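# Close the fridge with carton and bottles stored inside

## Task

Get the refrigerator door fully closed, with the carton and all three bottles inside it and every bottle standing upright. It fails if a glass bottle drops a long way, if the door is slammed open or slammed shut, or if the robot topples or finishes leaning. Anything that stays in place only because the robot is holding it at the end is not counted.

## Robot and tools

Robot: TidyBot++, a single-arm mobile manipulator. The base is 0.54 m long, 0.50 m wide and 0.38 m tall and rolls on four powered casters. On top sits a seven-joint arm with a two-finger gripper. The shoulder is 0.12 m ahead of the base centre and 0.68 m off the floor. Segment lengths: upper arm 0.42 m, forearm 0.31 m, hand 0.31 m to the hand point. Cameras: base_camera is fixed on the base. wrist_camera is on the hand and looks along it. Loose objects may occasionally get a brief nudge from outside.

Frames: the base frame has its origin on the floor below the base centre, with x forward, y left and z up. hand_pose is the point midway between the finger pads, expressed in this frame. Its z axis runs out along the fingers, and the fingers open and close along its y axis. The odometry frame is the base frame as it was at the start of the scene. base_odometry counts wheel rotation, so wheel slip shows up as travel, and it drifts a few cm and several degrees over about 30 moves. Heading is positive to the left, from -3.142 to 3.142. base_tilt is in degrees, with forward and right positive.

execute_actions(actions, cameras): actions is a list holding exactly one action, or an empty list to only read state and images. An action can have "base", "joints", or both, plus optional "speeds"; its motions start together. "base" carries exactly one relative offset from where the base last measured itself. translate_m is metres forward (+) or back, -2 to 2. strafe_m is metres left (+) or right, -2 to 2. rotate_rad turns counter-clockwise (+) seen from above, -6.3 to 6.3. "joints" holds absolute targets keyed by name; none of them are offsets:
- joint_1_rad: any angle; whole-arm yaw, positive clockwise seen from above, the opposite of rotate_rad.
- joint_2_rad: shoulder, -2.249 to 2.249.
- joint_3_rad: any angle; upper-arm roll. From 3.14, positive swings a forward-bent forearm to the right.
- joint_4_rad: elbow, -2.579 to 2.579.
- joint_5_rad: any angle; forearm roll, positive swings a bent hand to the right.
- joint_6_rad: wrist, -2.099 to 2.099.
- joint_7_rad: any angle; hand roll. With the hand pointing down, positive is counter-clockwise from above, and at 1.57 the fingers open left/right.
- gripper_pos: 0 is open, 1 is closed; the gap is about 85*(1-gripper_pos) mm.
Done tolerances are ±0.039 for joints 1-4, ±0.056 for joints 5-7 and ±0.03 for the gripper. Any-angle joints take the short way round, so send steps of under half a turn. "speeds" caps top speed for that action only: translate_m and strafe_m 0.05-0.5 m/s, rotate_rad 0.1-1.57 rad/s. The defaults are the maxima. A base move that would take over 8.667 s is refused, and no action runs past 15 s. An unknown key or an out-of-range value refuses the whole call, and nothing moves. cameras takes base_camera, wrist_camera or all; leaving it out, null or ["all"] gives all, and [] gives none.

Arm geometry: with joint_1=0, joint_3=3.14 and joint_5=0 (close to the start), the arm stays in the x-z plane. Segment angles from vertical, forward positive, are: upper = j2; forearm = j2-j4; hand = j2-j4-j6. The reach forward of the shoulder is the sum of length*sin(angle), and the height above it is the sum of length*cos(angle). Joints move at up to 1.39 rad/s (1.22 for joints 5-7). The arm starts folded with the hand down; it then sticks out up to 0.08 m past the front, and the elbow rises up to 1.15 m. A downward-pointing hand reaches at most about 0.94 m high, and only near the base. Closed fingertips extend about 20 mm past the hand point.

Result lines: base_status and joint_status report how each motion ended.
- "done" for the base only means the wheels turned the commanded amount; a blocked base can report done while well short.
- "off_target" means it stopped away from the target and may still be pushing.
- contact_stop and time_out mean the old target is dropped and it holds where it is.
- "joint command not followed" with a "cause:" line means the arm targets were withheld, usually because of self-collision. Those targets may be retried on later actions until valid ones are sent. The gripper still moves.
- on_its_own lists things that moved without being commanded.
- For the gripper at 1, "done" means it closed on nothing; "off_target" means something is held.
- motor_effort is in % of maximum, with the bracketed peak; both are noisy and offset.
- ARM HIT means a hard hit against the base or the arm itself.
Joints you leave out of an action can keep pushing toward their old targets without anything being reported.

Friction and load: joints can stop a little short while still reporting done. To correct, send the last command + (wanted - read). While holding something, never command the angle the joint currently reads, because the arm sags further. hand_pose can be 1-2 cm off, so check the images. Torque sensors fault at 104.5 N m (joints 1-4) and 51.3 N m (joints 5-7), with warnings at 56.7 and 29.4. A fault freezes the arm and gripper for 10 s and skips the rest of the call. Holding loads heats the motors: MOTOR HOT appears at 60 °C, and at 75 °C an OVER-TEMPERATURE FAULT makes the arm sink and report limit_stop_at_motor_heat.

wait(seconds 0-10): commands nothing and returns state and images. zoom_image(camera, region [x0,y0,x1,y1] in pixels, at most 504x504) enlarges part of the latest image. Image sizes: base_camera 644x364, wrist_camera 644x476 (fisheye). finished_scene(scene 1 or 2) ends the scene for good and reports success; its result gives the next scene's task. After a summary, start with an empty execute_actions call. If a call reports a stop, later calls in the same reply are skipped.

Avoid:
- swinging the door quickly either way, which counts as a slam;
- dropping or tipping bottles;
- driving the base while the arm is caught above about 0.8 m, which can tip the robot;
- horizontal shoves on a raised hand, which can lift wheels;
- driving the base into obstacles;
- ending with the robot holding the door or items in place.
Release everything and back off before finishing. Shorter robot motion time is better.

Each tool is called after "Emit:" in YAML: its name, and indented under it one key for each argument.

## Session

I'll start by checking the robot's state and camera views.

Emit:
execute_actions:
  actions: []

Scene clock: 0.00 s.
base_odometry: x=+0.000 y=+0.000 heading=+0.000 (m, m, rad; odometry frame)
base_tilt: forward=+0.0 right=-0.4 (deg)
base_status: not commanded
joint_positions: joint_1_rad=+0.000 joint_2_rad=-0.374 joint_3_rad=+3.096 joint_4_rad=-2.545 joint_5_rad=+0.034 joint_6_rad=-0.891 joint_7_rad=+1.573 gripper_pos=+0.000
joint_status: not commanded
motor_effort: joint_1_rad=+1 joint_2_rad=+0 joint_3_rad=+1 joint_4_rad=+15 joint_5_rad=+0 joint_6_rad=+1 joint_7_rad=+0 (%)
hand_pose: x=+0.2492 y=-0.0029 z=+0.5856 quat_wxyz=(+0.021, +0.998, +0.033, +0.040) (m; base frame)
pictures: base_camera, wrist_camera
Images, in order (width x height): base_camera 644x364, wrist_camera 644x476.

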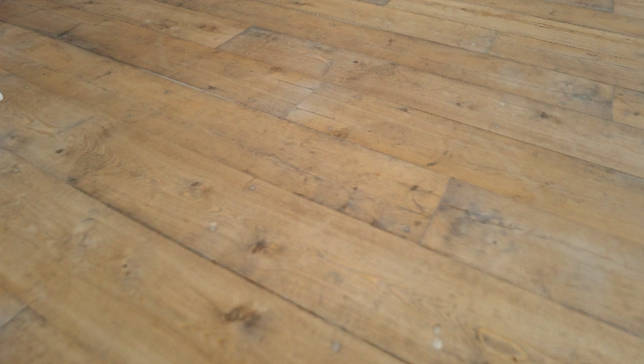

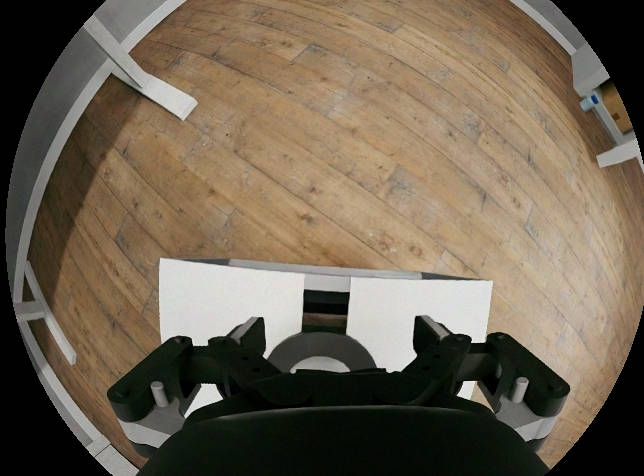

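Emit:
execute_actions:
  actions:
    - {"base": {"rotate_rad": -1.1}, "joints": {"joint_6_rad": 0.6}}

Scene clock: 2.40 s.
base_odometry: x=+0.000 y=+0.000 heading=-1.099 (m, m, rad; odometry frame)
base_tilt: forward=+0.0 right=-0.3 (deg)
base_status: done
joint_positions: joint_1_rad=+0.000 joint_2_rad=-0.374 joint_3_rad=+3.096 joint_4_rad=-2.545 joint_5_rad=+0.034 joint_6_rad=+0.586 joint_7_rad=+1.573 gripper_pos=+0.000
joint_status: all done
motor_effort: joint_1_rad=+1(2) joint_2_rad=-6(6) joint_3_rad=+1(2) joint_4_rad=+19(18) joint_5_rad=-1(0) joint_6_rad=+9(8) joint_7_rad=+0(0) (%)
hand_pose: x=+0.5347 y=+0.0282 z=+0.8908 quat_wxyz=(-0.005, +0.711, +0.038, +0.702) (m; base frame)
pictures: base_camera, wrist_camera
camera_calibration (this result's frames):
wrist_camera: T_world_to_cam=[[0.124128, -0.991515, 0.0385988, -0.0581896], [-0.0276974, -0.0423467, -0.998719, 0.962779], [0.99188, 0.1229, -0.0327188, -0.367515], [0, 0, 0, 1]] pos_world=[0.39842, 0.0282423, 0.951767]
Images, in order (width x height): base_camera 644x364, wrist_camera 644x476.

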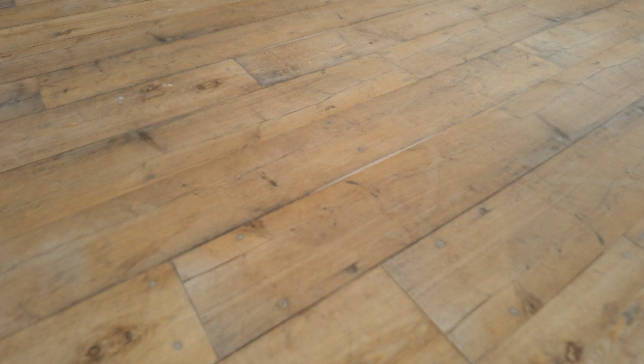

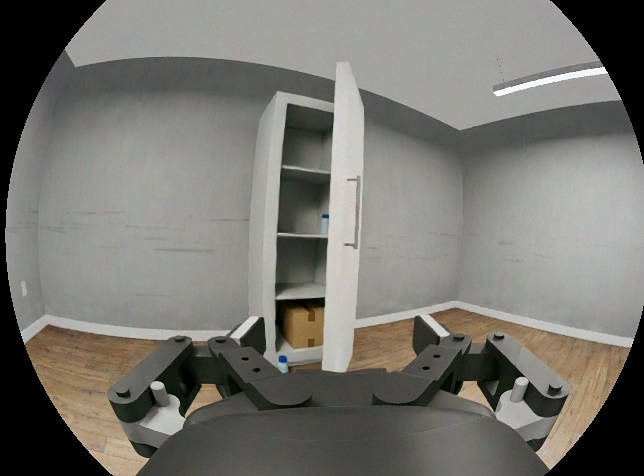

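Emit:
zoom_image:
  camera: "wrist_camera"
  region: [200, 60, 440, 380]

Region (200, 60, 440, 380) of wrist_camera's 644x476 image, scaled by 1.575; it fills the left 378 columns of this view, and the rest is white.

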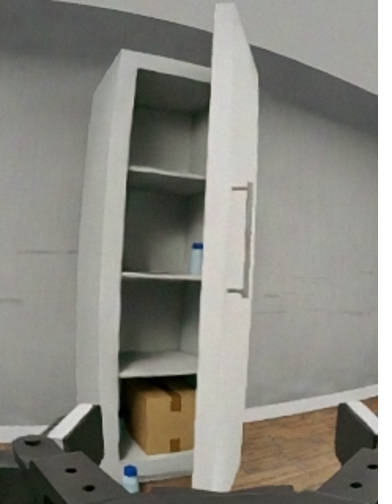

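Emit:
execute_actions:
  actions:
    - {"joints": {"joint_6_rad": 0.15}}
  cameras: ["wrist_camera"]

Scene clock: 3.47 s.
base_odometry: x=+0.000 y=+0.000 heading=-1.099 (m, m, rad; odometry frame)
base_tilt: forward=+0.0 right=-0.4 (deg)
base_status: not commanded
joint_positions: joint_1_rad=+0.000 joint_2_rad=-0.374 joint_3_rad=+3.096 joint_4_rad=-2.545 joint_5_rad=+0.034 joint_6_rad=+0.164 joint_7_rad=+1.573 gripper_pos=+0.000
joint_status: all done
motor_effort: joint_1_rad=+1(1) joint_2_rad=-5(6) joint_3_rad=+1(1) joint_4_rad=+18(20) joint_5_rad=-1(1) joint_6_rad=+8(10) joint_7_rad=+0(0) (%)
hand_pose: x=+0.5058 y=+0.0208 z=+0.7639 quat_wxyz=(+0.003, +0.843, +0.039, +0.537) (m; base frame)
pictures: wrist_camera
camera_calibration (this result's frames):
wrist_camera: T_world_to_cam=[[0.116365, -0.993118, 0.0132261, -0.0337111], [-0.434089, -0.0628309, -0.898676, 0.964404], [0.893323, 0.0988329, -0.438413, 0.0181361], [0, 0, 0, 1]] pos_world=[0.406358, 0.0253228, 0.875084]
Images, in order (width x height): wrist_camera 644x476.

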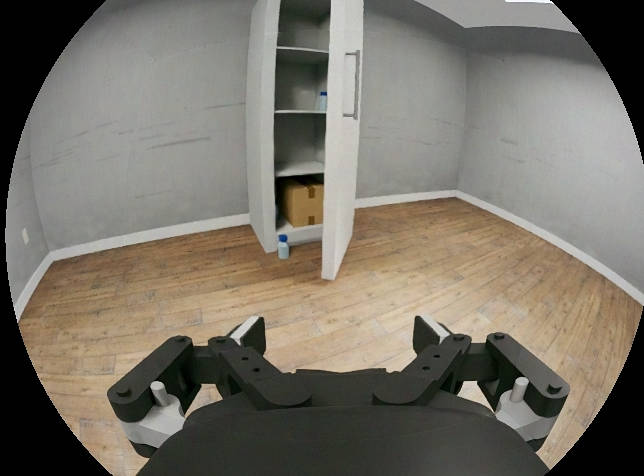

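Emit:
execute_actions:
  actions:
    - {"base": {"rotate_rad": 0.58}, "joints": {"joint_1_rad": 0.0, "joint_2_rad": 1.168, "joint_3_rad": 3.14, "joint_4_rad": -2.29, "joint_5_rad": 0.0, "joint_6_rad": 1.887, "joint_7_rad": 1.57}}

Emit:
execute_actions:
  actions:
    - {"base": {"translate_m": 0.9}}

Scene clock: 7.30 s.
base_odometry: x=+0.000 y=+0.000 heading=-0.521 (m, m, rad; odometry frame)
base_tilt: forward=+0.0 right=-0.4 (deg)
base_status: done
joint_positions: joint_1_rad=+0.000 joint_2_rad=+1.154 joint_3_rad=+3.118 joint_4_rad=-2.313 joint_5_rad=+0.031 joint_6_rad=+1.853 joint_7_rad=+1.573 gripper_pos=+0.000
joint_status: all done
motor_effort: joint_1_rad=+1(2) joint_2_rad=-36(37) joint_3_rad=+0(2) joint_4_rad=+1(18) joint_5_rad=-1(1) joint_6_rad=+9(10) joint_7_rad=+1(0) (%)
hand_pose: x=+0.7138 y=+0.0194 z=+0.5412 quat_wxyz=(-0.024, +0.722, +0.004, +0.691) (m; base frame)
pictures: base_camera, wrist_camera
camera_calibration (this result's frames):
wrist_camera: T_world_to_cam=[[0.101856, -0.994049, -0.0386293, -0.0178972], [-0.0590904, 0.0327171, -0.997716, 0.638587], [0.993043, 0.103906, -0.0554063, -0.54371], [0, 0, 0, 1]] pos_world=[0.579484, 0.0178115, 0.606312]
Images, in order (width x height): base_camera 644x364, wrist_camera 644x476.

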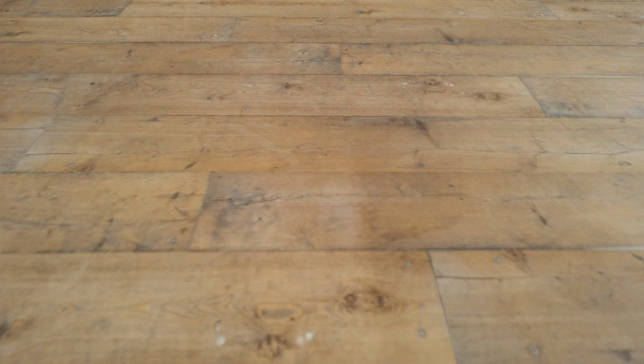

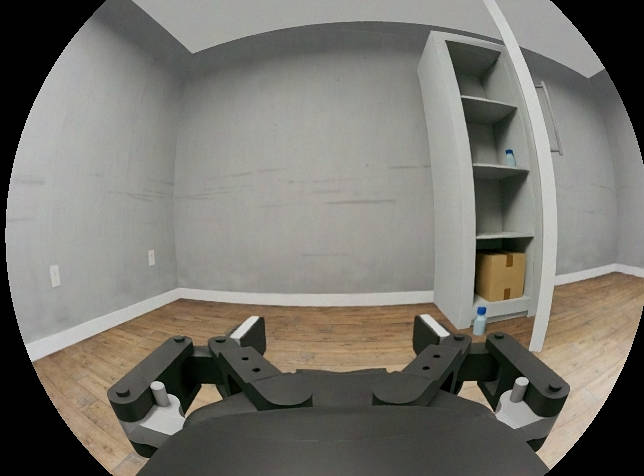

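Scene clock: 10.47 s.
base_odometry: x=+0.781 y=-0.447 heading=-0.520 (m, m, rad; odometry frame)
base_tilt: forward=+0.1 right=-0.3 (deg)
base_status: done
joint_positions: joint_1_rad=+0.000 joint_2_rad=+1.154 joint_3_rad=+3.119 joint_4_rad=-2.306 joint_5_rad=+0.028 joint_6_rad=+1.854 joint_7_rad=+1.573 gripper_pos=+0.000
joint_status: not commanded
motor_effort: joint_1_rad=+1(3) joint_2_rad=-36(38) joint_3_rad=-1(2) joint_4_rad=+1(2) joint_5_rad=-1(0) joint_6_rad=+9(10) joint_7_rad=+1(0) (%)
hand_pose: x=+0.7160 y=+0.0181 z=+0.5430 quat_wxyz=(-0.022, +0.719, +0.004, +0.694) (m; base frame)
pictures: base_camera, wrist_camera
camera_calibration (this result's frames):
wrist_camera: T_world_to_cam=[[0.098889, -0.994452, -0.0358696, -0.0187294], [-0.0506113, 0.0309734, -0.998238, 0.634785], [0.993811, 0.10053, -0.0472676, -0.550614], [0, 0, 0, 1]] pos_world=[0.581186, 0.0170664, 0.606969]
Images, in order (width x height): base_camera 644x364, wrist_camera 644x476.

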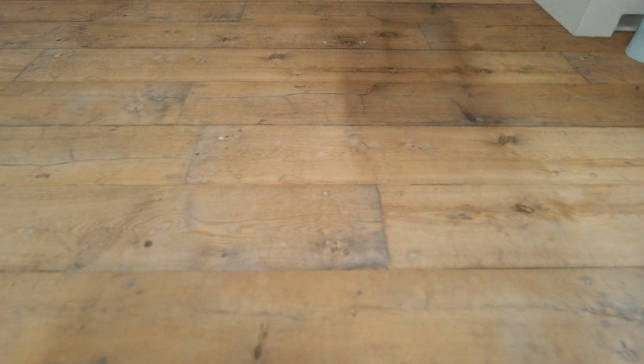

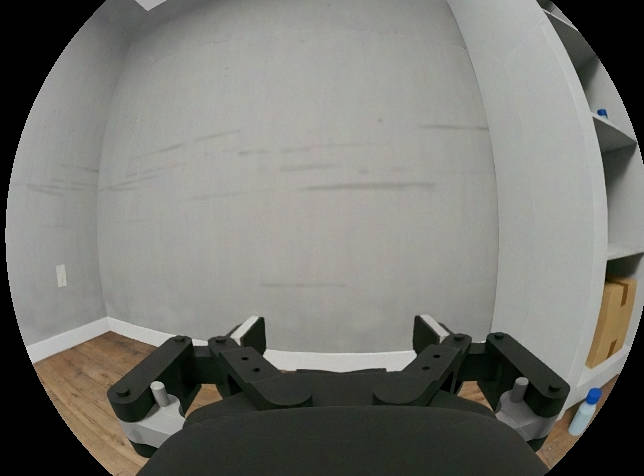

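Emit:
execute_actions:
  actions:
    - {"base": {"strafe_m": -0.85}}

Scene clock: 13.77 s.
base_odometry: x=+0.359 y=-1.184 heading=-0.521 (m, m, rad; odometry frame)
base_tilt: forward=+0.0 right=-0.3 (deg)
base_status: done
joint_positions: joint_1_rad=+0.007 joint_2_rad=+1.155 joint_3_rad=+3.136 joint_4_rad=-2.305 joint_5_rad=+0.020 joint_6_rad=+1.857 joint_7_rad=+1.573 gripper_pos=+0.000
joint_status: not commanded
motor_effort: joint_1_rad=+0(23) joint_2_rad=-36(40) joint_3_rad=-1(8) joint_4_rad=+1(3) joint_5_rad=-1(5) joint_6_rad=+9(10) joint_7_rad=+0(0) (%)
hand_pose: x=+0.7165 y=+0.0054 z=+0.5431 quat_wxyz=(-0.008, +0.719, +0.002, +0.695) (m; base frame)
pictures: base_camera, wrist_camera
camera_calibration (this result's frames):
wrist_camera: T_world_to_cam=[[0.0774404, -0.996833, -0.0180703, -0.025638], [-0.0477196, 0.014398, -0.998757, 0.63357], [0.995854, 0.0782064, -0.0464535, -0.551541], [0, 0, 0, 1]] pos_world=[0.581473, 0.00845504, 0.606698]
Images, in order (width x height): base_camera 644x364, wrist_camera 644x476.

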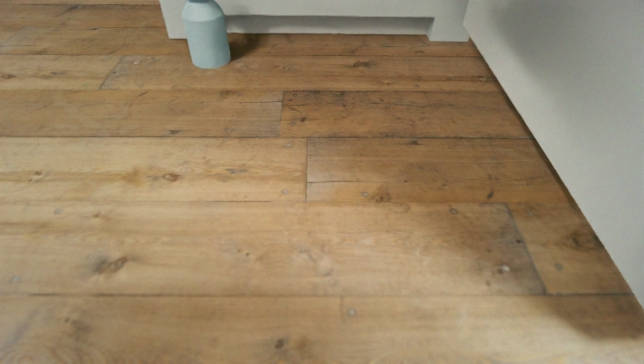

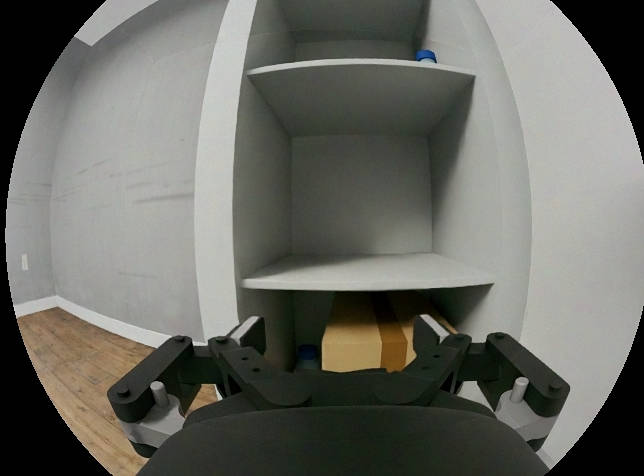

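Emit:
execute_actions:
  actions: []

Scene clock: 13.83 s.
base_odometry: x=+0.359 y=-1.184 heading=-0.521 (m, m, rad; odometry frame)
base_tilt: forward=+0.0 right=-0.3 (deg)
base_status: done
joint_positions: joint_1_rad=+0.007 joint_2_rad=+1.155 joint_3_rad=+3.136 joint_4_rad=-2.305 joint_5_rad=+0.020 joint_6_rad=+1.857 joint_7_rad=+1.573 gripper_pos=+0.000
joint_status: not commanded
motor_effort: joint_1_rad=+1(23) joint_2_rad=-36(40) joint_3_rad=+0(8) joint_4_rad=+1(3) joint_5_rad=-1(5) joint_6_rad=+9(10) joint_7_rad=+0(0) (%)
hand_pose: x=+0.7165 y=+0.0054 z=+0.5431 quat_wxyz=(-0.008, +0.719, +0.002, +0.695) (m; base frame)
pictures: base_camera, wrist_camera
camera_calibration (this result's frames):
wrist_camera: T_world_to_cam=[[0.0774403, -0.996833, -0.0180702, -0.0256381], [-0.0477195, 0.014398, -0.998757, 0.63357], [0.995854, 0.0782064, -0.0464534, -0.551541], [0, 0, 0, 1]] pos_world=[0.581473, 0.00845504, 0.606698]
Images, in order (width x height): base_camera 644x364, wrist_camera 644x476.

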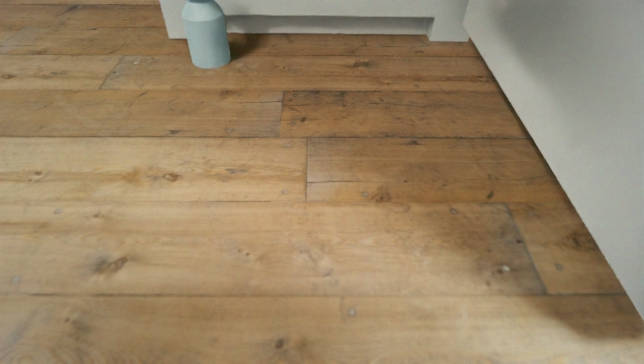

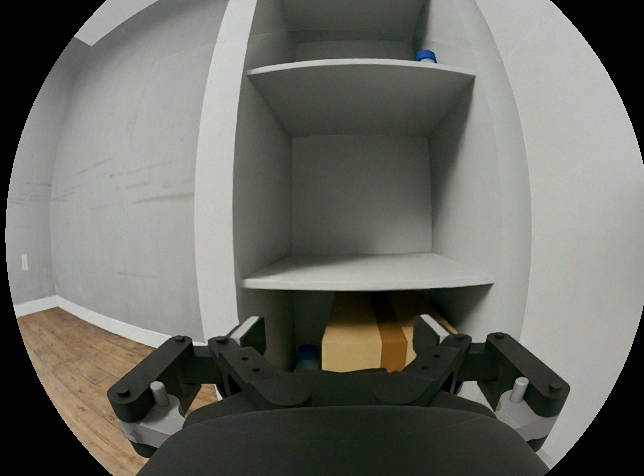

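Emit:
execute_actions:
  actions:
    - {"joints": {"joint_6_rad": 1.2}}

Scene clock: 15.00 s.
base_odometry: x=+0.359 y=-1.184 heading=-0.521 (m, m, rad; odometry frame)
base_tilt: forward=+0.0 right=-0.3 (deg)
base_status: not commanded
joint_positions: joint_1_rad=+0.007 joint_2_rad=+1.160 joint_3_rad=+3.136 joint_4_rad=-2.305 joint_5_rad=+0.020 joint_6_rad=+1.215 joint_7_rad=+1.573 gripper_pos=+0.000
joint_status: all done
motor_effort: joint_1_rad=+1(0) joint_2_rad=-35(37) joint_3_rad=-1(0) joint_4_rad=+0(0) joint_5_rad=-1(1) joint_6_rad=+8(10) joint_7_rad=+0(0) (%)
hand_pose: x=+0.6469 y=+0.0065 z=+0.3562 quat_wxyz=(-0.008, +0.902, +0.005, +0.431) (m; base frame)
pictures: base_camera, wrist_camera
camera_calibration (this result's frames):
wrist_camera: T_world_to_cam=[[0.0605956, -0.996655, -0.0548308, 0.00148915], [-0.640052, 0.00335469, -0.768324, 0.744786], [0.765938, 0.0816517, -0.637708, -0.131697], [0, 0, 0, 1]] pos_world=[0.577484, 0.00973897, 0.488334]
Images, in order (width x height): base_camera 644x364, wrist_camera 644x476.

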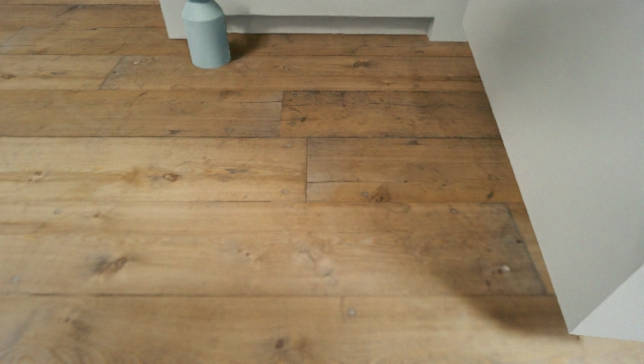

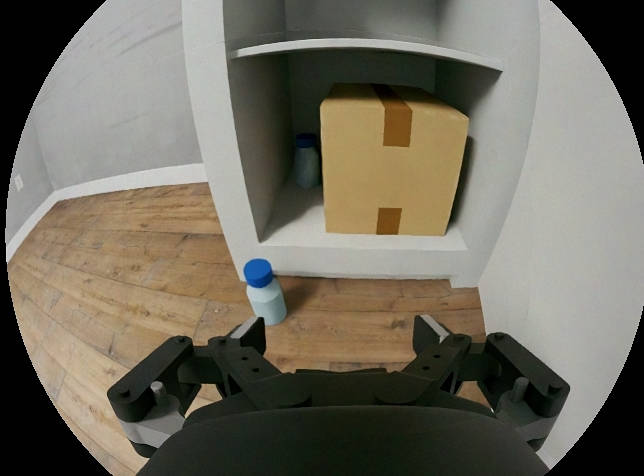

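Emit:
execute_actions:
  actions:
    - {"base": {"strafe_m": 0.195}, "joints": {"joint_2_rad": 1.71, "joint_4_rad": -1.278, "joint_6_rad": 0.718}}

Scene clock: 18.37 s.
base_odometry: x=+0.456 y=-1.015 heading=-0.521 (m, m, rad; odometry frame)
base_tilt: forward=+0.1 right=-0.4 (deg)
base_status: done
joint_positions: joint_1_rad=-0.001 joint_2_rad=+1.692 joint_3_rad=+3.136 joint_4_rad=-1.300 joint_5_rad=+0.020 joint_6_rad=+0.752 joint_7_rad=+1.573 gripper_pos=+0.000
joint_status: all done
motor_effort: joint_1_rad=+1(4) joint_2_rad=-46(46) joint_3_rad=+0(2) joint_4_rad=+7(7) joint_5_rad=-1(0) joint_6_rad=+7(9) joint_7_rad=+0(0) (%)
hand_pose: x=+0.8277 y=+0.0087 z=+0.1271 quat_wxyz=(-0.005, +0.900, +0.009, +0.436) (m; base frame)
pictures: base_camera, wrist_camera
camera_calibration (this result's frames):
wrist_camera: T_world_to_cam=[[0.0660984, -0.996769, -0.0456415, -0.0256097], [-0.631836, -0.00640849, -0.775075, 0.678614], [0.772278, 0.0800692, -0.630218, -0.422613], [0, 0, 0, 1]] pos_world=[0.756841, 0.0126602, 0.25847]
Images, in order (width x height): base_camera 644x364, wrist_camera 644x476.

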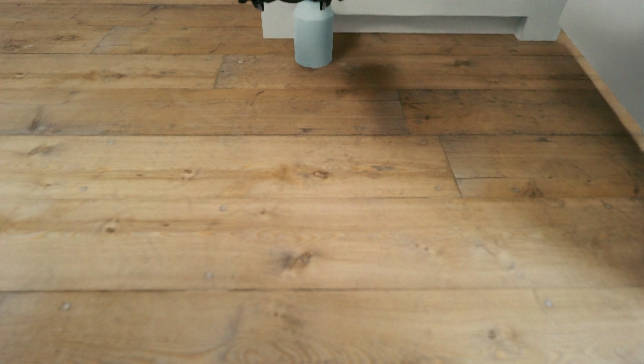

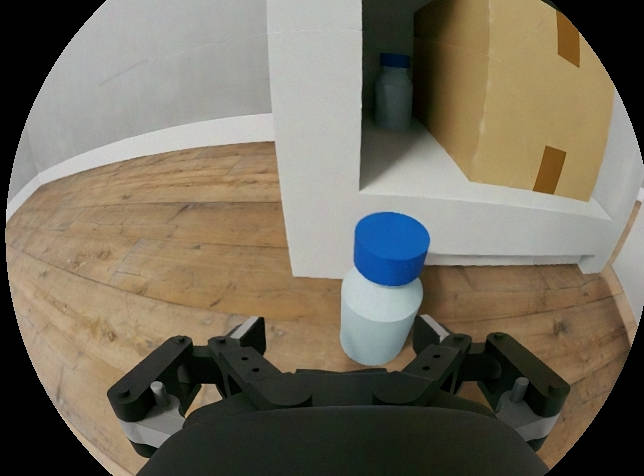

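Emit:
execute_actions:
  actions:
    - {"base": {"strafe_m": -0.035}}

Scene clock: 19.33 s.
base_odometry: x=+0.439 y=-1.045 heading=-0.521 (m, m, rad; odometry frame)
base_tilt: forward=+0.0 right=-0.4 (deg)
base_status: done
joint_positions: joint_1_rad=+0.006 joint_2_rad=+1.692 joint_3_rad=+3.136 joint_4_rad=-1.300 joint_5_rad=+0.020 joint_6_rad=+0.752 joint_7_rad=+1.573 gripper_pos=+0.000
joint_status: not commanded
motor_effort: joint_1_rad=+1(3) joint_2_rad=-46(48) joint_3_rad=-1(2) joint_4_rad=+7(7) joint_5_rad=-1(1) joint_6_rad=+7(8) joint_7_rad=+0(0) (%)
hand_pose: x=+0.8277 y=+0.0039 z=+0.1270 quat_wxyz=(-0.003, +0.900, +0.006, +0.436) (m; base frame)
pictures: base_camera, wrist_camera
camera_calibration (this result's frames):
wrist_camera: T_world_to_cam=[[0.0593126, -0.997196, -0.0456354, -0.0248087], [-0.632028, -0.0021284, -0.774943, 0.678619], [0.772672, 0.0748067, -0.630382, -0.4226], [0, 0, 0, 1]] pos_world=[0.756909, 0.00831852, 0.25836]
Images, in order (width x height): base_camera 644x364, wrist_camera 644x476.

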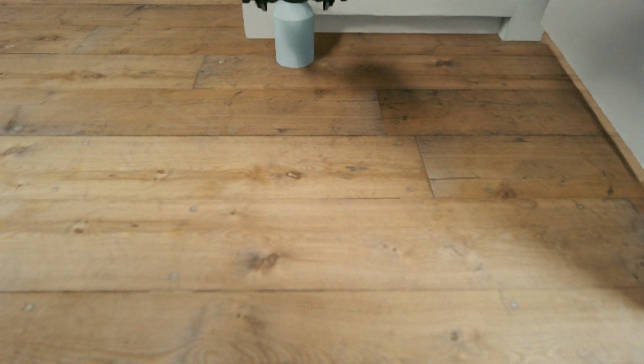

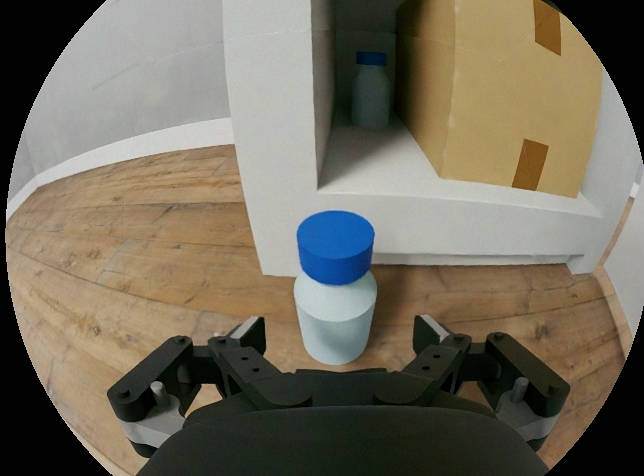

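Emit:
execute_actions:
  actions:
    - {"base": {"translate_m": 0.09}, "speeds": {"translate_m": 0.1}}

Scene clock: 20.90 s.
base_odometry: x=+0.517 y=-1.090 heading=-0.520 (m, m, rad; odometry frame)
base_tilt: forward=+0.1 right=-0.3 (deg)
base_status: done
joint_positions: joint_1_rad=+0.006 joint_2_rad=+1.695 joint_3_rad=+3.136 joint_4_rad=-1.294 joint_5_rad=+0.020 joint_6_rad=+0.751 joint_7_rad=+1.573 gripper_pos=+0.000
joint_status: not commanded
motor_effort: joint_1_rad=+1(0) joint_2_rad=-46(48) joint_3_rad=+0(1) joint_4_rad=+7(8) joint_5_rad=-1(1) joint_6_rad=+8(8) joint_7_rad=+0(0) (%)
hand_pose: x=+0.8285 y=+0.0038 z=+0.1261 quat_wxyz=(-0.003, +0.900, +0.006, +0.436) (m; base frame)
pictures: base_camera, wrist_camera
camera_calibration (this result's frames):
wrist_camera: T_world_to_cam=[[0.0593549, -0.997199, -0.0455182, -0.0249646], [-0.630804, -0.00212795, -0.775939, 0.677526], [0.773669, 0.0747689, -0.629163, -0.424765], [0, 0, 0, 1]] pos_world=[0.757495, 0.00830627, 0.257336]
Images, in order (width x height): base_camera 644x364, wrist_camera 644x476.

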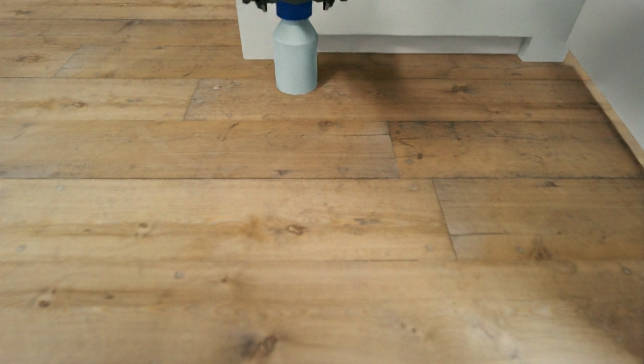

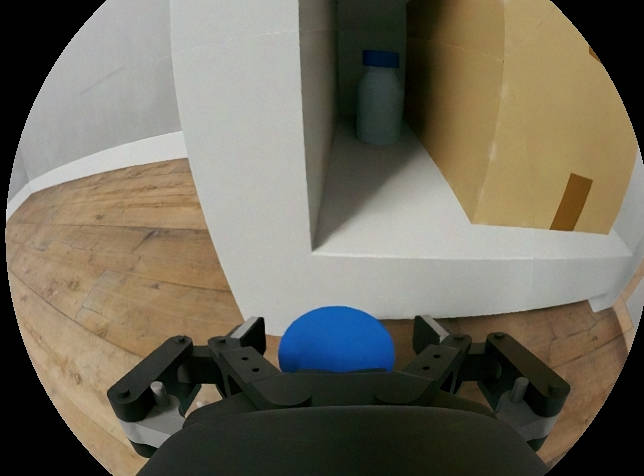

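Emit:
execute_actions:
  actions:
    - {"joints": {"joint_2_rad": 1.745}}

Scene clock: 21.83 s.
base_odometry: x=+0.517 y=-1.090 heading=-0.520 (m, m, rad; odometry frame)
base_tilt: forward=+0.1 right=-0.4 (deg)
base_status: not commanded
joint_positions: joint_1_rad=+0.006 joint_2_rad=+1.733 joint_3_rad=+3.136 joint_4_rad=-1.294 joint_5_rad=+0.020 joint_6_rad=+0.751 joint_7_rad=+1.573 gripper_pos=+0.000
joint_status: all done
motor_effort: joint_1_rad=+1(1) joint_2_rad=-45(47) joint_3_rad=+0(1) joint_4_rad=+6(7) joint_5_rad=-1(1) joint_6_rad=+7(7) joint_7_rad=+0(0) (%)
hand_pose: x=+0.8075 y=+0.0040 z=+0.1001 quat_wxyz=(-0.004, +0.908, +0.006, +0.420) (m; base frame)
pictures: base_camera, wrist_camera
camera_calibration (this result's frames):
wrist_camera: T_world_to_cam=[[0.0576315, -0.997188, -0.0478963, -0.0231445], [-0.658958, -0.00195567, -0.752177, 0.664519], [0.749969, 0.0749108, -0.657218, -0.402926], [0, 0, 0, 1]] pos_world=[0.741405, 0.0084036, 0.233918]
Images, in order (width x height): base_camera 644x364, wrist_camera 644x476.

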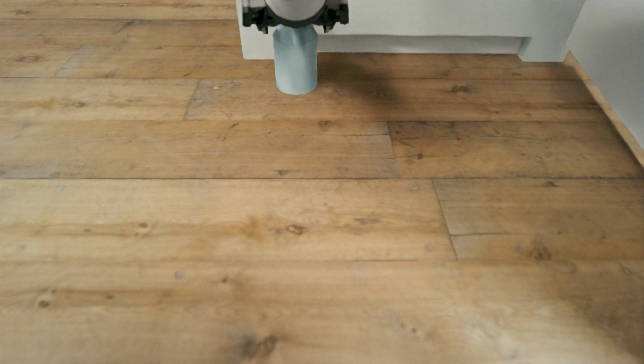

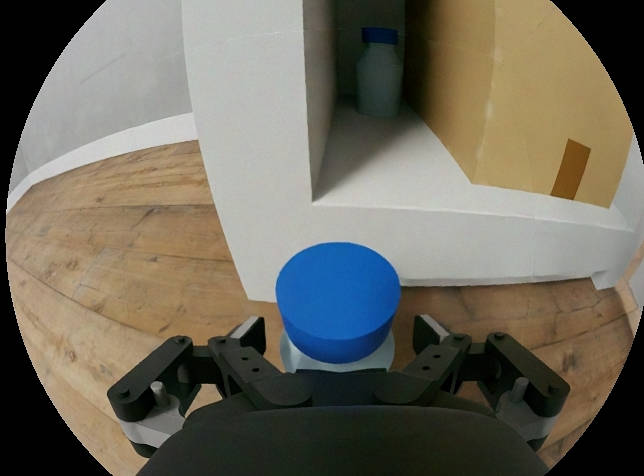

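Emit:
execute_actions:
  actions:
    - {"base": {"translate_m": 0.025}, "speeds": {"translate_m": 0.05}}
  cameras: ["wrist_camera"]

Emit:
execute_actions:
  actions:
    - {"joints": {"gripper_pos": 1.0}}

Scene clock: 22.87 s.
base_odometry: x=+0.539 y=-1.102 heading=-0.520 (m, m, rad; odometry frame)
base_tilt: forward=+0.1 right=-0.4 (deg)
base_status: done
joint_positions: joint_1_rad=+0.006 joint_2_rad=+1.733 joint_3_rad=+3.136 joint_4_rad=-1.293 joint_5_rad=+0.020 joint_6_rad=+0.751 joint_7_rad=+1.573 gripper_pos=+0.000
joint_status: not commanded
motor_effort: joint_1_rad=+1(4) joint_2_rad=-46(47) joint_3_rad=+0(1) joint_4_rad=+6(8) joint_5_rad=-1(2) joint_6_rad=+7(7) joint_7_rad=+0(0) (%)
hand_pose: x=+0.8077 y=+0.0040 z=+0.1000 quat_wxyz=(-0.004, +0.908, +0.006, +0.420) (m; base frame)
pictures: wrist_camera
camera_calibration (this result's frames):
wrist_camera: T_world_to_cam=[[0.0576874, -0.997186, -0.0478722, -0.0231817], [-0.658748, -0.0019899, -0.752361, 0.664382], [0.750149, 0.0749375, -0.65701, -0.403338], [0, 0, 0, 1]] pos_world=[0.741561, 0.00843066, 0.233748]
Images, in order (width x height): wrist_camera 644x476.

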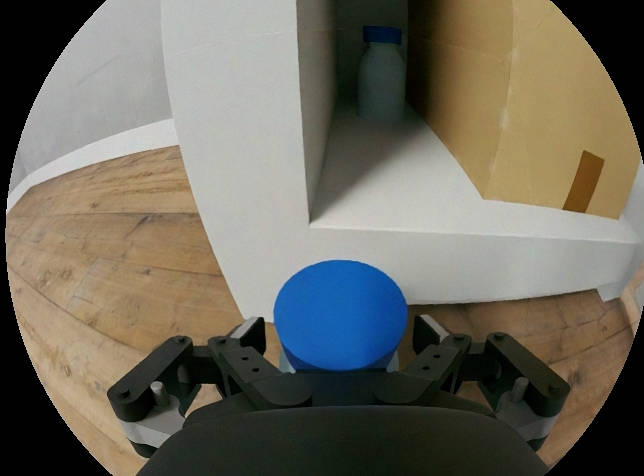

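Scene clock: 23.97 s.
base_odometry: x=+0.539 y=-1.102 heading=-0.520 (m, m, rad; odometry frame)
base_tilt: forward=+0.1 right=-0.3 (deg)
base_status: not commanded
joint_positions: joint_1_rad=+0.006 joint_2_rad=+1.725 joint_3_rad=+3.136 joint_4_rad=-1.284 joint_5_rad=+0.020 joint_6_rad=+0.750 joint_7_rad=+1.573 gripper_pos=+0.426
joint_status: gripper_pos off_target (ended at +0.426, target +1.000)
motor_effort: joint_1_rad=+0(3) joint_2_rad=-37(47) joint_3_rad=+0(0) joint_4_rad=+4(8) joint_5_rad=-1(2) joint_6_rad=+3(9) joint_7_rad=+0(0) (%)
hand_pose: x=+0.8170 y=+0.0040 z=+0.1082 quat_wxyz=(-0.004, +0.904, +0.006, +0.427) (m; base frame)
pictures: base_camera, wrist_camera
camera_calibration (this result's frames):
wrist_camera: T_world_to_cam=[[0.0585041, -0.99719, -0.0467946, -0.0241261], [-0.646362, -0.00211516, -0.763028, 0.667704], [0.760785, 0.0748865, -0.644669, -0.414969], [0, 0, 0, 1]] pos_world=[0.748692, 0.00842952, 0.24083]
Images, in order (width x height): base_camera 644x364, wrist_camera 644x476.

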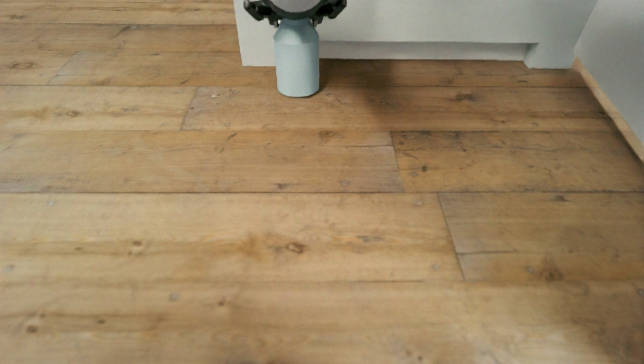

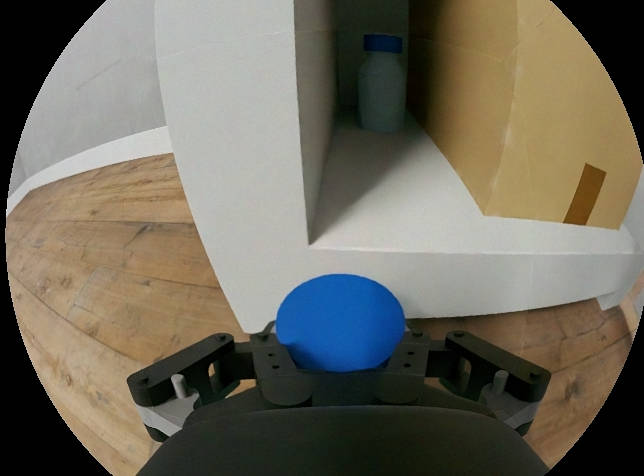

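Emit:
execute_actions:
  actions:
    - {"base": {"translate_m": -0.1}, "joints": {"joint_2_rad": 0.492, "joint_4_rad": -1.74, "joint_6_rad": -0.038}}

Scene clock: 26.97 s.
base_odometry: x=+0.452 y=-1.052 heading=-0.520 (m, m, rad; odometry frame)
base_tilt: forward=+0.0 right=-0.4 (deg)
base_status: done
joint_positions: joint_1_rad=+0.006 joint_2_rad=+0.527 joint_3_rad=+3.136 joint_4_rad=-1.733 joint_5_rad=+0.020 joint_6_rad=-0.017 joint_7_rad=+1.573 gripper_pos=+0.426
joint_status: all done
motor_effort: joint_1_rad=+0(2) joint_2_rad=-43(58) joint_3_rad=+0(2) joint_4_rad=+19(20) joint_5_rad=-1(0) joint_6_rad=+9(11) joint_7_rad=+0(0) (%)
hand_pose: x=+0.8102 y=+0.0007 z=+0.6439 quat_wxyz=(+0.004, +0.908, +0.009, +0.419) (m; base frame)
pictures: base_camera, wrist_camera
camera_calibration (this result's frames):
wrist_camera: T_world_to_cam=[[0.0565759, -0.997875, -0.0323236, -0.00972914], [-0.659712, -0.0130634, -0.751405, 1.07537], [0.749386, 0.0638357, -0.659049, -0.0456954], [0, 0, 0, 1]] pos_world=[0.744231, 0.00725656, 0.777611]
Images, in order (width x height): base_camera 644x364, wrist_camera 644x476.

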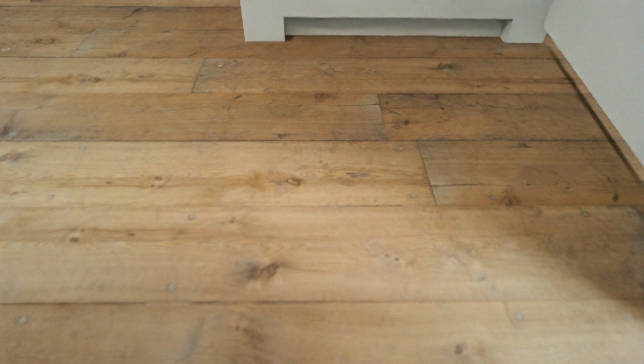

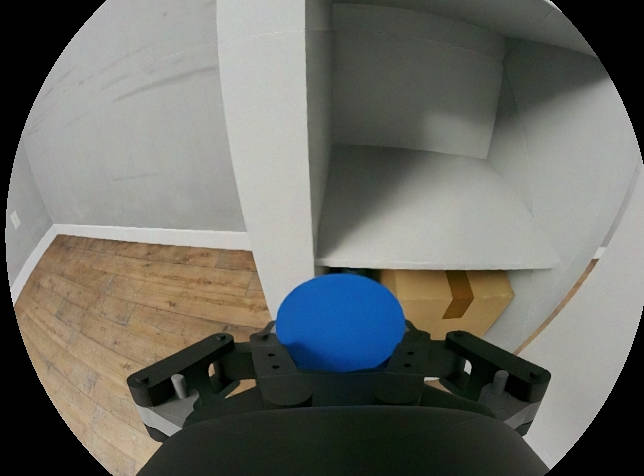

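Emit:
execute_actions:
  actions:
    - {"base": {"strafe_m": -0.17}, "joints": {"joint_2_rad": 0.45}, "speeds": {"strafe_m": 0.3}}

Scene clock: 28.63 s.
base_odometry: x=+0.367 y=-1.200 heading=-0.520 (m, m, rad; odometry frame)
base_tilt: forward=+0.0 right=-0.3 (deg)
base_status: done
joint_positions: joint_1_rad=+0.007 joint_2_rad=+0.486 joint_3_rad=+3.137 joint_4_rad=-1.735 joint_5_rad=+0.020 joint_6_rad=-0.019 joint_7_rad=+1.573 gripper_pos=+0.426
joint_status: all done
motor_effort: joint_1_rad=+0(4) joint_2_rad=-41(43) joint_3_rad=+0(2) joint_4_rad=+19(20) joint_5_rad=-1(0) joint_6_rad=+9(10) joint_7_rad=+0(0) (%)
hand_pose: x=+0.8098 y=-0.0011 z=+0.6705 quat_wxyz=(+0.005, +0.900, +0.008, +0.436) (m; base frame)
pictures: base_camera, wrist_camera
camera_calibration (this result's frames):
wrist_camera: T_world_to_cam=[[0.0551804, -0.998049, -0.0292158, -0.0115621], [-0.631792, -0.012243, -0.775041, 1.08833], [0.773171, 0.0612254, -0.631235, -0.0656648], [0, 0, 0, 1]] pos_world=[0.739008, 0.00580526, 0.801714]
Images, in order (width x height): base_camera 644x364, wrist_camera 644x476.

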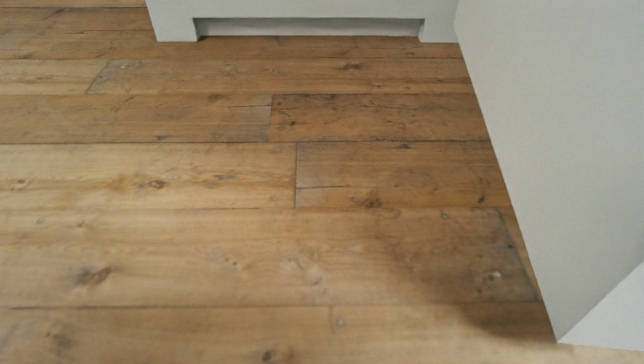

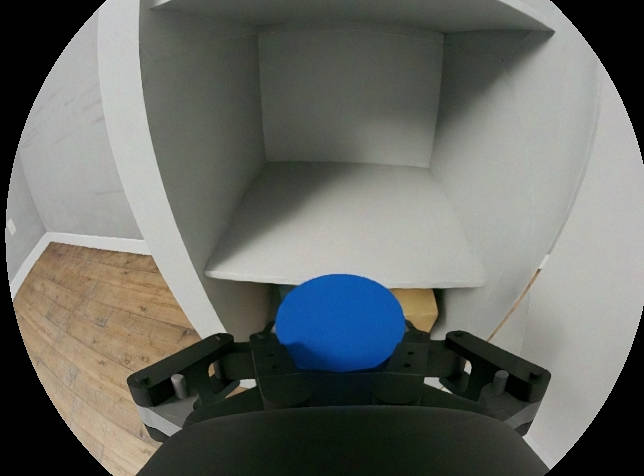

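Emit:
execute_actions:
  actions:
    - {"base": {"strafe_m": 0.12}, "speeds": {"strafe_m": 0.3}}
  cameras: ["base_camera"]

Emit:
execute_actions:
  actions:
    - {"base": {"translate_m": 0.33}, "speeds": {"translate_m": 0.2}}

Scene clock: 30.37 s.
base_odometry: x=+0.427 y=-1.096 heading=-0.520 (m, m, rad; odometry frame)
base_tilt: forward=+0.0 right=-0.4 (deg)
base_status: done
joint_positions: joint_1_rad=-0.002 joint_2_rad=+0.485 joint_3_rad=+3.138 joint_4_rad=-1.736 joint_5_rad=+0.020 joint_6_rad=-0.020 joint_7_rad=+1.573 gripper_pos=+0.426
joint_status: not commanded
motor_effort: joint_1_rad=+0(5) joint_2_rad=-41(42) joint_3_rad=+0(3) joint_4_rad=+20(20) joint_5_rad=-1(1) joint_6_rad=+9(10) joint_7_rad=+0(0) (%)
hand_pose: x=+0.8094 y=+0.0054 z=+0.6704 quat_wxyz=(+0.003, +0.900, +0.012, +0.435) (m; base frame)
pictures: base_camera
Images, in order (width x height): base_camera 644x364.

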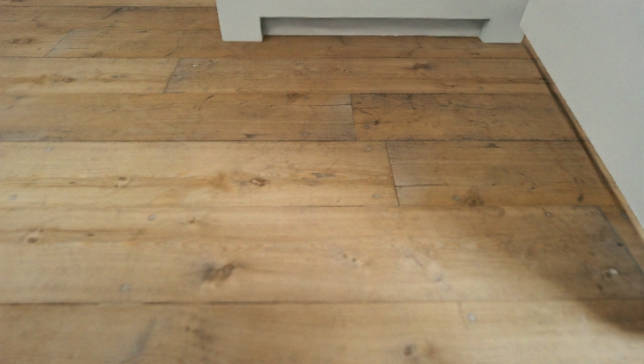

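Scene clock: 32.80 s.
base_odometry: x=+0.713 y=-1.259 heading=-0.520 (m, m, rad; odometry frame)
base_tilt: forward=+0.0 right=-0.4 (deg)
base_status: done
joint_positions: joint_1_rad=+0.001 joint_2_rad=+0.484 joint_3_rad=+3.139 joint_4_rad=-1.738 joint_5_rad=+0.020 joint_6_rad=-0.022 joint_7_rad=+1.573 gripper_pos=+0.426
joint_status: not commanded
motor_effort: joint_1_rad=+0(3) joint_2_rad=-41(43) joint_3_rad=+0(2) joint_4_rad=+20(21) joint_5_rad=-1(1) joint_6_rad=+10(11) joint_7_rad=+0(0) (%)
hand_pose: x=+0.8084 y=+0.0023 z=+0.6702 quat_wxyz=(+0.004, +0.901, +0.010, +0.434) (m; base frame)
pictures: base_camera, wrist_camera
camera_calibration (this result's frames):
wrist_camera: T_world_to_cam=[[0.0600047, -0.997782, -0.0288059, -0.0122725], [-0.634011, -0.015807, -0.773163, 1.0878], [0.770993, 0.0646566, -0.633553, -0.0616463], [0, 0, 0, 1]] pos_world=[0.737939, 0.00893537, 0.801633]
Images, in order (width x height): base_camera 644x364, wrist_camera 644x476.

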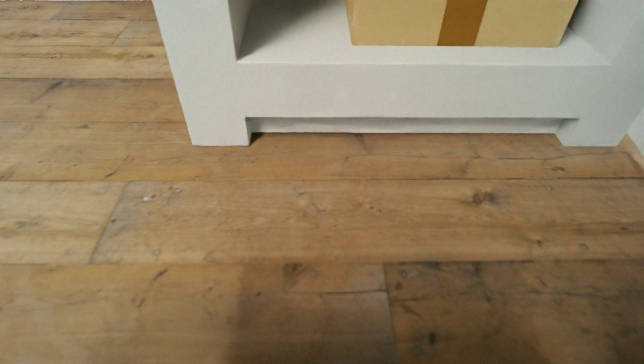

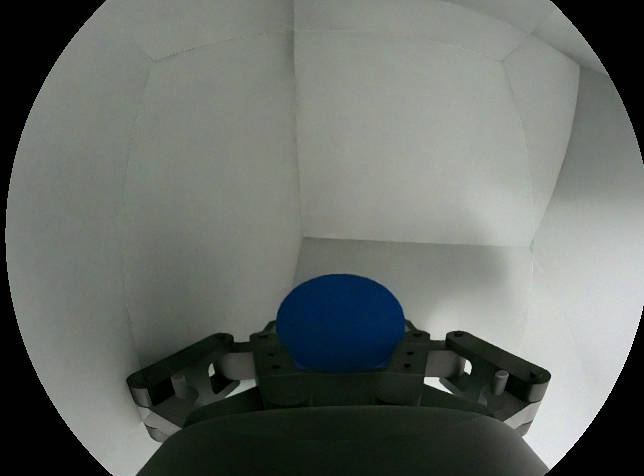

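Emit:
execute_actions:
  actions:
    - {"joints": {"joint_2_rad": 0.53, "joint_6_rad": 0.03}}
  cameras: ["wrist_camera"]

Scene clock: 33.87 s.
base_odometry: x=+0.713 y=-1.259 heading=-0.520 (m, m, rad; odometry frame)
base_tilt: forward=+0.0 right=-0.3 (deg)
base_status: not commanded
joint_positions: joint_1_rad=+0.001 joint_2_rad=+0.543 joint_3_rad=+3.139 joint_4_rad=-1.738 joint_5_rad=+0.020 joint_6_rad=-0.019 joint_7_rad=+1.573 gripper_pos=+0.426
joint_status: all done
motor_effort: joint_1_rad=+0(0) joint_2_rad=-42(45) joint_3_rad=-1(1) joint_4_rad=+19(20) joint_5_rad=-1(1) joint_6_rad=+9(9) joint_7_rad=+0(0) (%)
hand_pose: x=+0.8068 y=+0.0023 z=+0.6297 quat_wxyz=(+0.004, +0.913, +0.010, +0.409) (m; base frame)
pictures: wrist_camera
camera_calibration (this result's frames):
wrist_camera: T_world_to_cam=[[0.0583037, -0.997777, -0.0322844, -0.00976256], [-0.677063, -0.0157569, -0.735757, 1.06667], [0.733612, 0.0647559, -0.676476, -0.0289143], [0, 0, 0, 1]] pos_world=[0.743987, 0.00893894, 0.764937]
Images, in order (width x height): wrist_camera 644x476.

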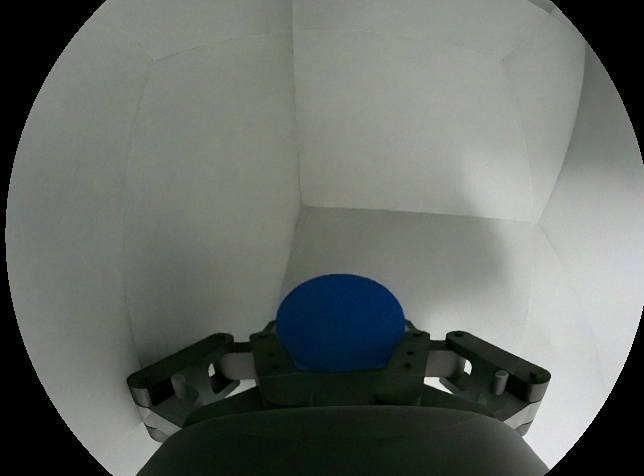

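Emit:
execute_actions:
  actions:
    - {"joints": {"joint_2_rad": 0.565, "joint_6_rad": 0.06}}
  cameras: []

Scene clock: 34.67 s.
base_odometry: x=+0.713 y=-1.259 heading=-0.520 (m, m, rad; odometry frame)
base_tilt: forward=+0.1 right=-0.4 (deg)
base_status: not commanded
joint_positions: joint_1_rad=+0.001 joint_2_rad=+0.559 joint_3_rad=+3.139 joint_4_rad=-1.738 joint_5_rad=+0.020 joint_6_rad=+0.018 joint_7_rad=+1.573 gripper_pos=+0.426
joint_status: all done
motor_effort: joint_1_rad=-1(2) joint_2_rad=-41(43) joint_3_rad=-2(2) joint_4_rad=+18(19) joint_5_rad=-1(1) joint_6_rad=+9(9) joint_7_rad=+0(0) (%)
hand_pose: x=+0.8135 y=+0.0023 z=+0.6269 quat_wxyz=(+0.004, +0.908, +0.010, +0.418) (m; base frame)
pictures: none
No camera images: the call's "cameras" was empty. Leave "cameras" out to get every camera's image.

Emit:
execute_actions:
  actions:
    - {"joints": {"gripper_pos": 0.0}}
  cameras: ["wrist_camera"]

Emit:
execute_actions:
  actions:
    - {"base": {"translate_m": -0.3}, "speeds": {"translate_m": 0.3}}

Scene clock: 35.83 s.
base_odometry: x=+0.713 y=-1.259 heading=-0.520 (m, m, rad; odometry frame)
base_tilt: forward=+0.0 right=-0.3 (deg)
base_status: not commanded
joint_positions: joint_1_rad=+0.008 joint_2_rad=+0.560 joint_3_rad=+3.143 joint_4_rad=-1.738 joint_5_rad=+0.020 joint_6_rad=+0.025 joint_7_rad=+1.573 gripper_pos=+0.000
joint_status: all done
motor_effort: joint_1_rad=-4(5) joint_2_rad=-38(43) joint_3_rad=-4(4) joint_4_rad=+16(19) joint_5_rad=-1(1) joint_6_rad=+8(10) joint_7_rad=+0(1) (%)
hand_pose: x=+0.8148 y=-0.0050 z=+0.6282 quat_wxyz=(+0.007, +0.907, +0.006, +0.421) (m; base frame)
pictures: wrist_camera
camera_calibration (this result's frames):
wrist_camera: T_world_to_cam=[[0.0490595, -0.998375, -0.02899, -0.0120911], [-0.657528, -0.0104351, -0.753358, 1.06604], [0.751831, 0.0560211, -0.656972, -0.0624067], [0, 0, 0, 1]] pos_world=[0.748466, 0.00254893, 0.761761]
Images, in order (width x height): wrist_camera 644x476.

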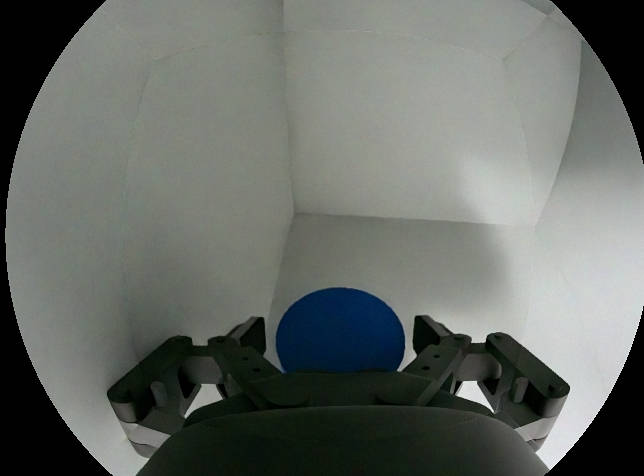

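Scene clock: 37.90 s.
base_odometry: x=+0.453 y=-1.110 heading=-0.520 (m, m, rad; odometry frame)
base_tilt: forward=+0.0 right=-0.3 (deg)
base_status: done
joint_positions: joint_1_rad=+0.007 joint_2_rad=+0.561 joint_3_rad=+3.143 joint_4_rad=-1.738 joint_5_rad=+0.020 joint_6_rad=+0.029 joint_7_rad=+1.573 gripper_pos=+0.000
joint_status: not commanded
motor_effort: joint_1_rad=+1(5) joint_2_rad=-39(42) joint_3_rad=+1(5) joint_4_rad=+16(17) joint_5_rad=-1(0) joint_6_rad=+8(8) joint_7_rad=+0(0) (%)
hand_pose: x=+0.8156 y=-0.0042 z=+0.6283 quat_wxyz=(+0.007, +0.907, +0.007, +0.422) (m; base frame)
pictures: base_camera, wrist_camera
camera_calibration (this result's frames):
wrist_camera: T_world_to_cam=[[0.0502833, -0.998319, -0.0288249, -0.0124681], [-0.655287, -0.0111974, -0.755297, 1.066], [0.753705, 0.0568674, -0.654748, -0.0659537], [0, 0, 0, 1]] pos_world=[0.748873, 0.00323999, 0.761605]
Images, in order (width x height): base_camera 644x364, wrist_camera 644x476.

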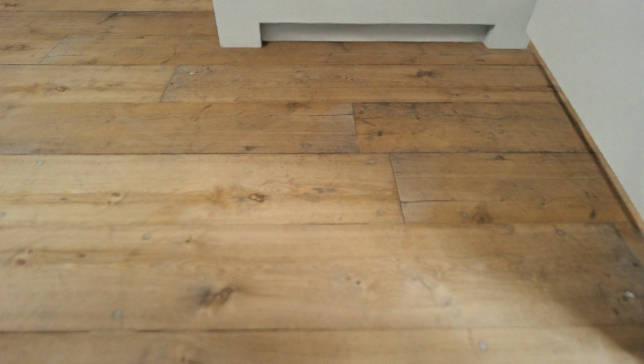

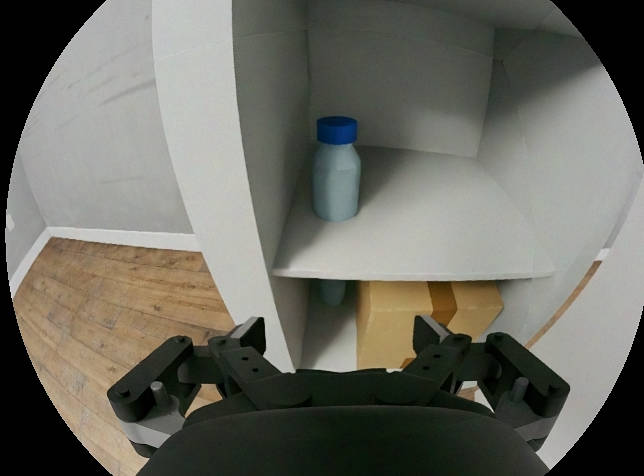

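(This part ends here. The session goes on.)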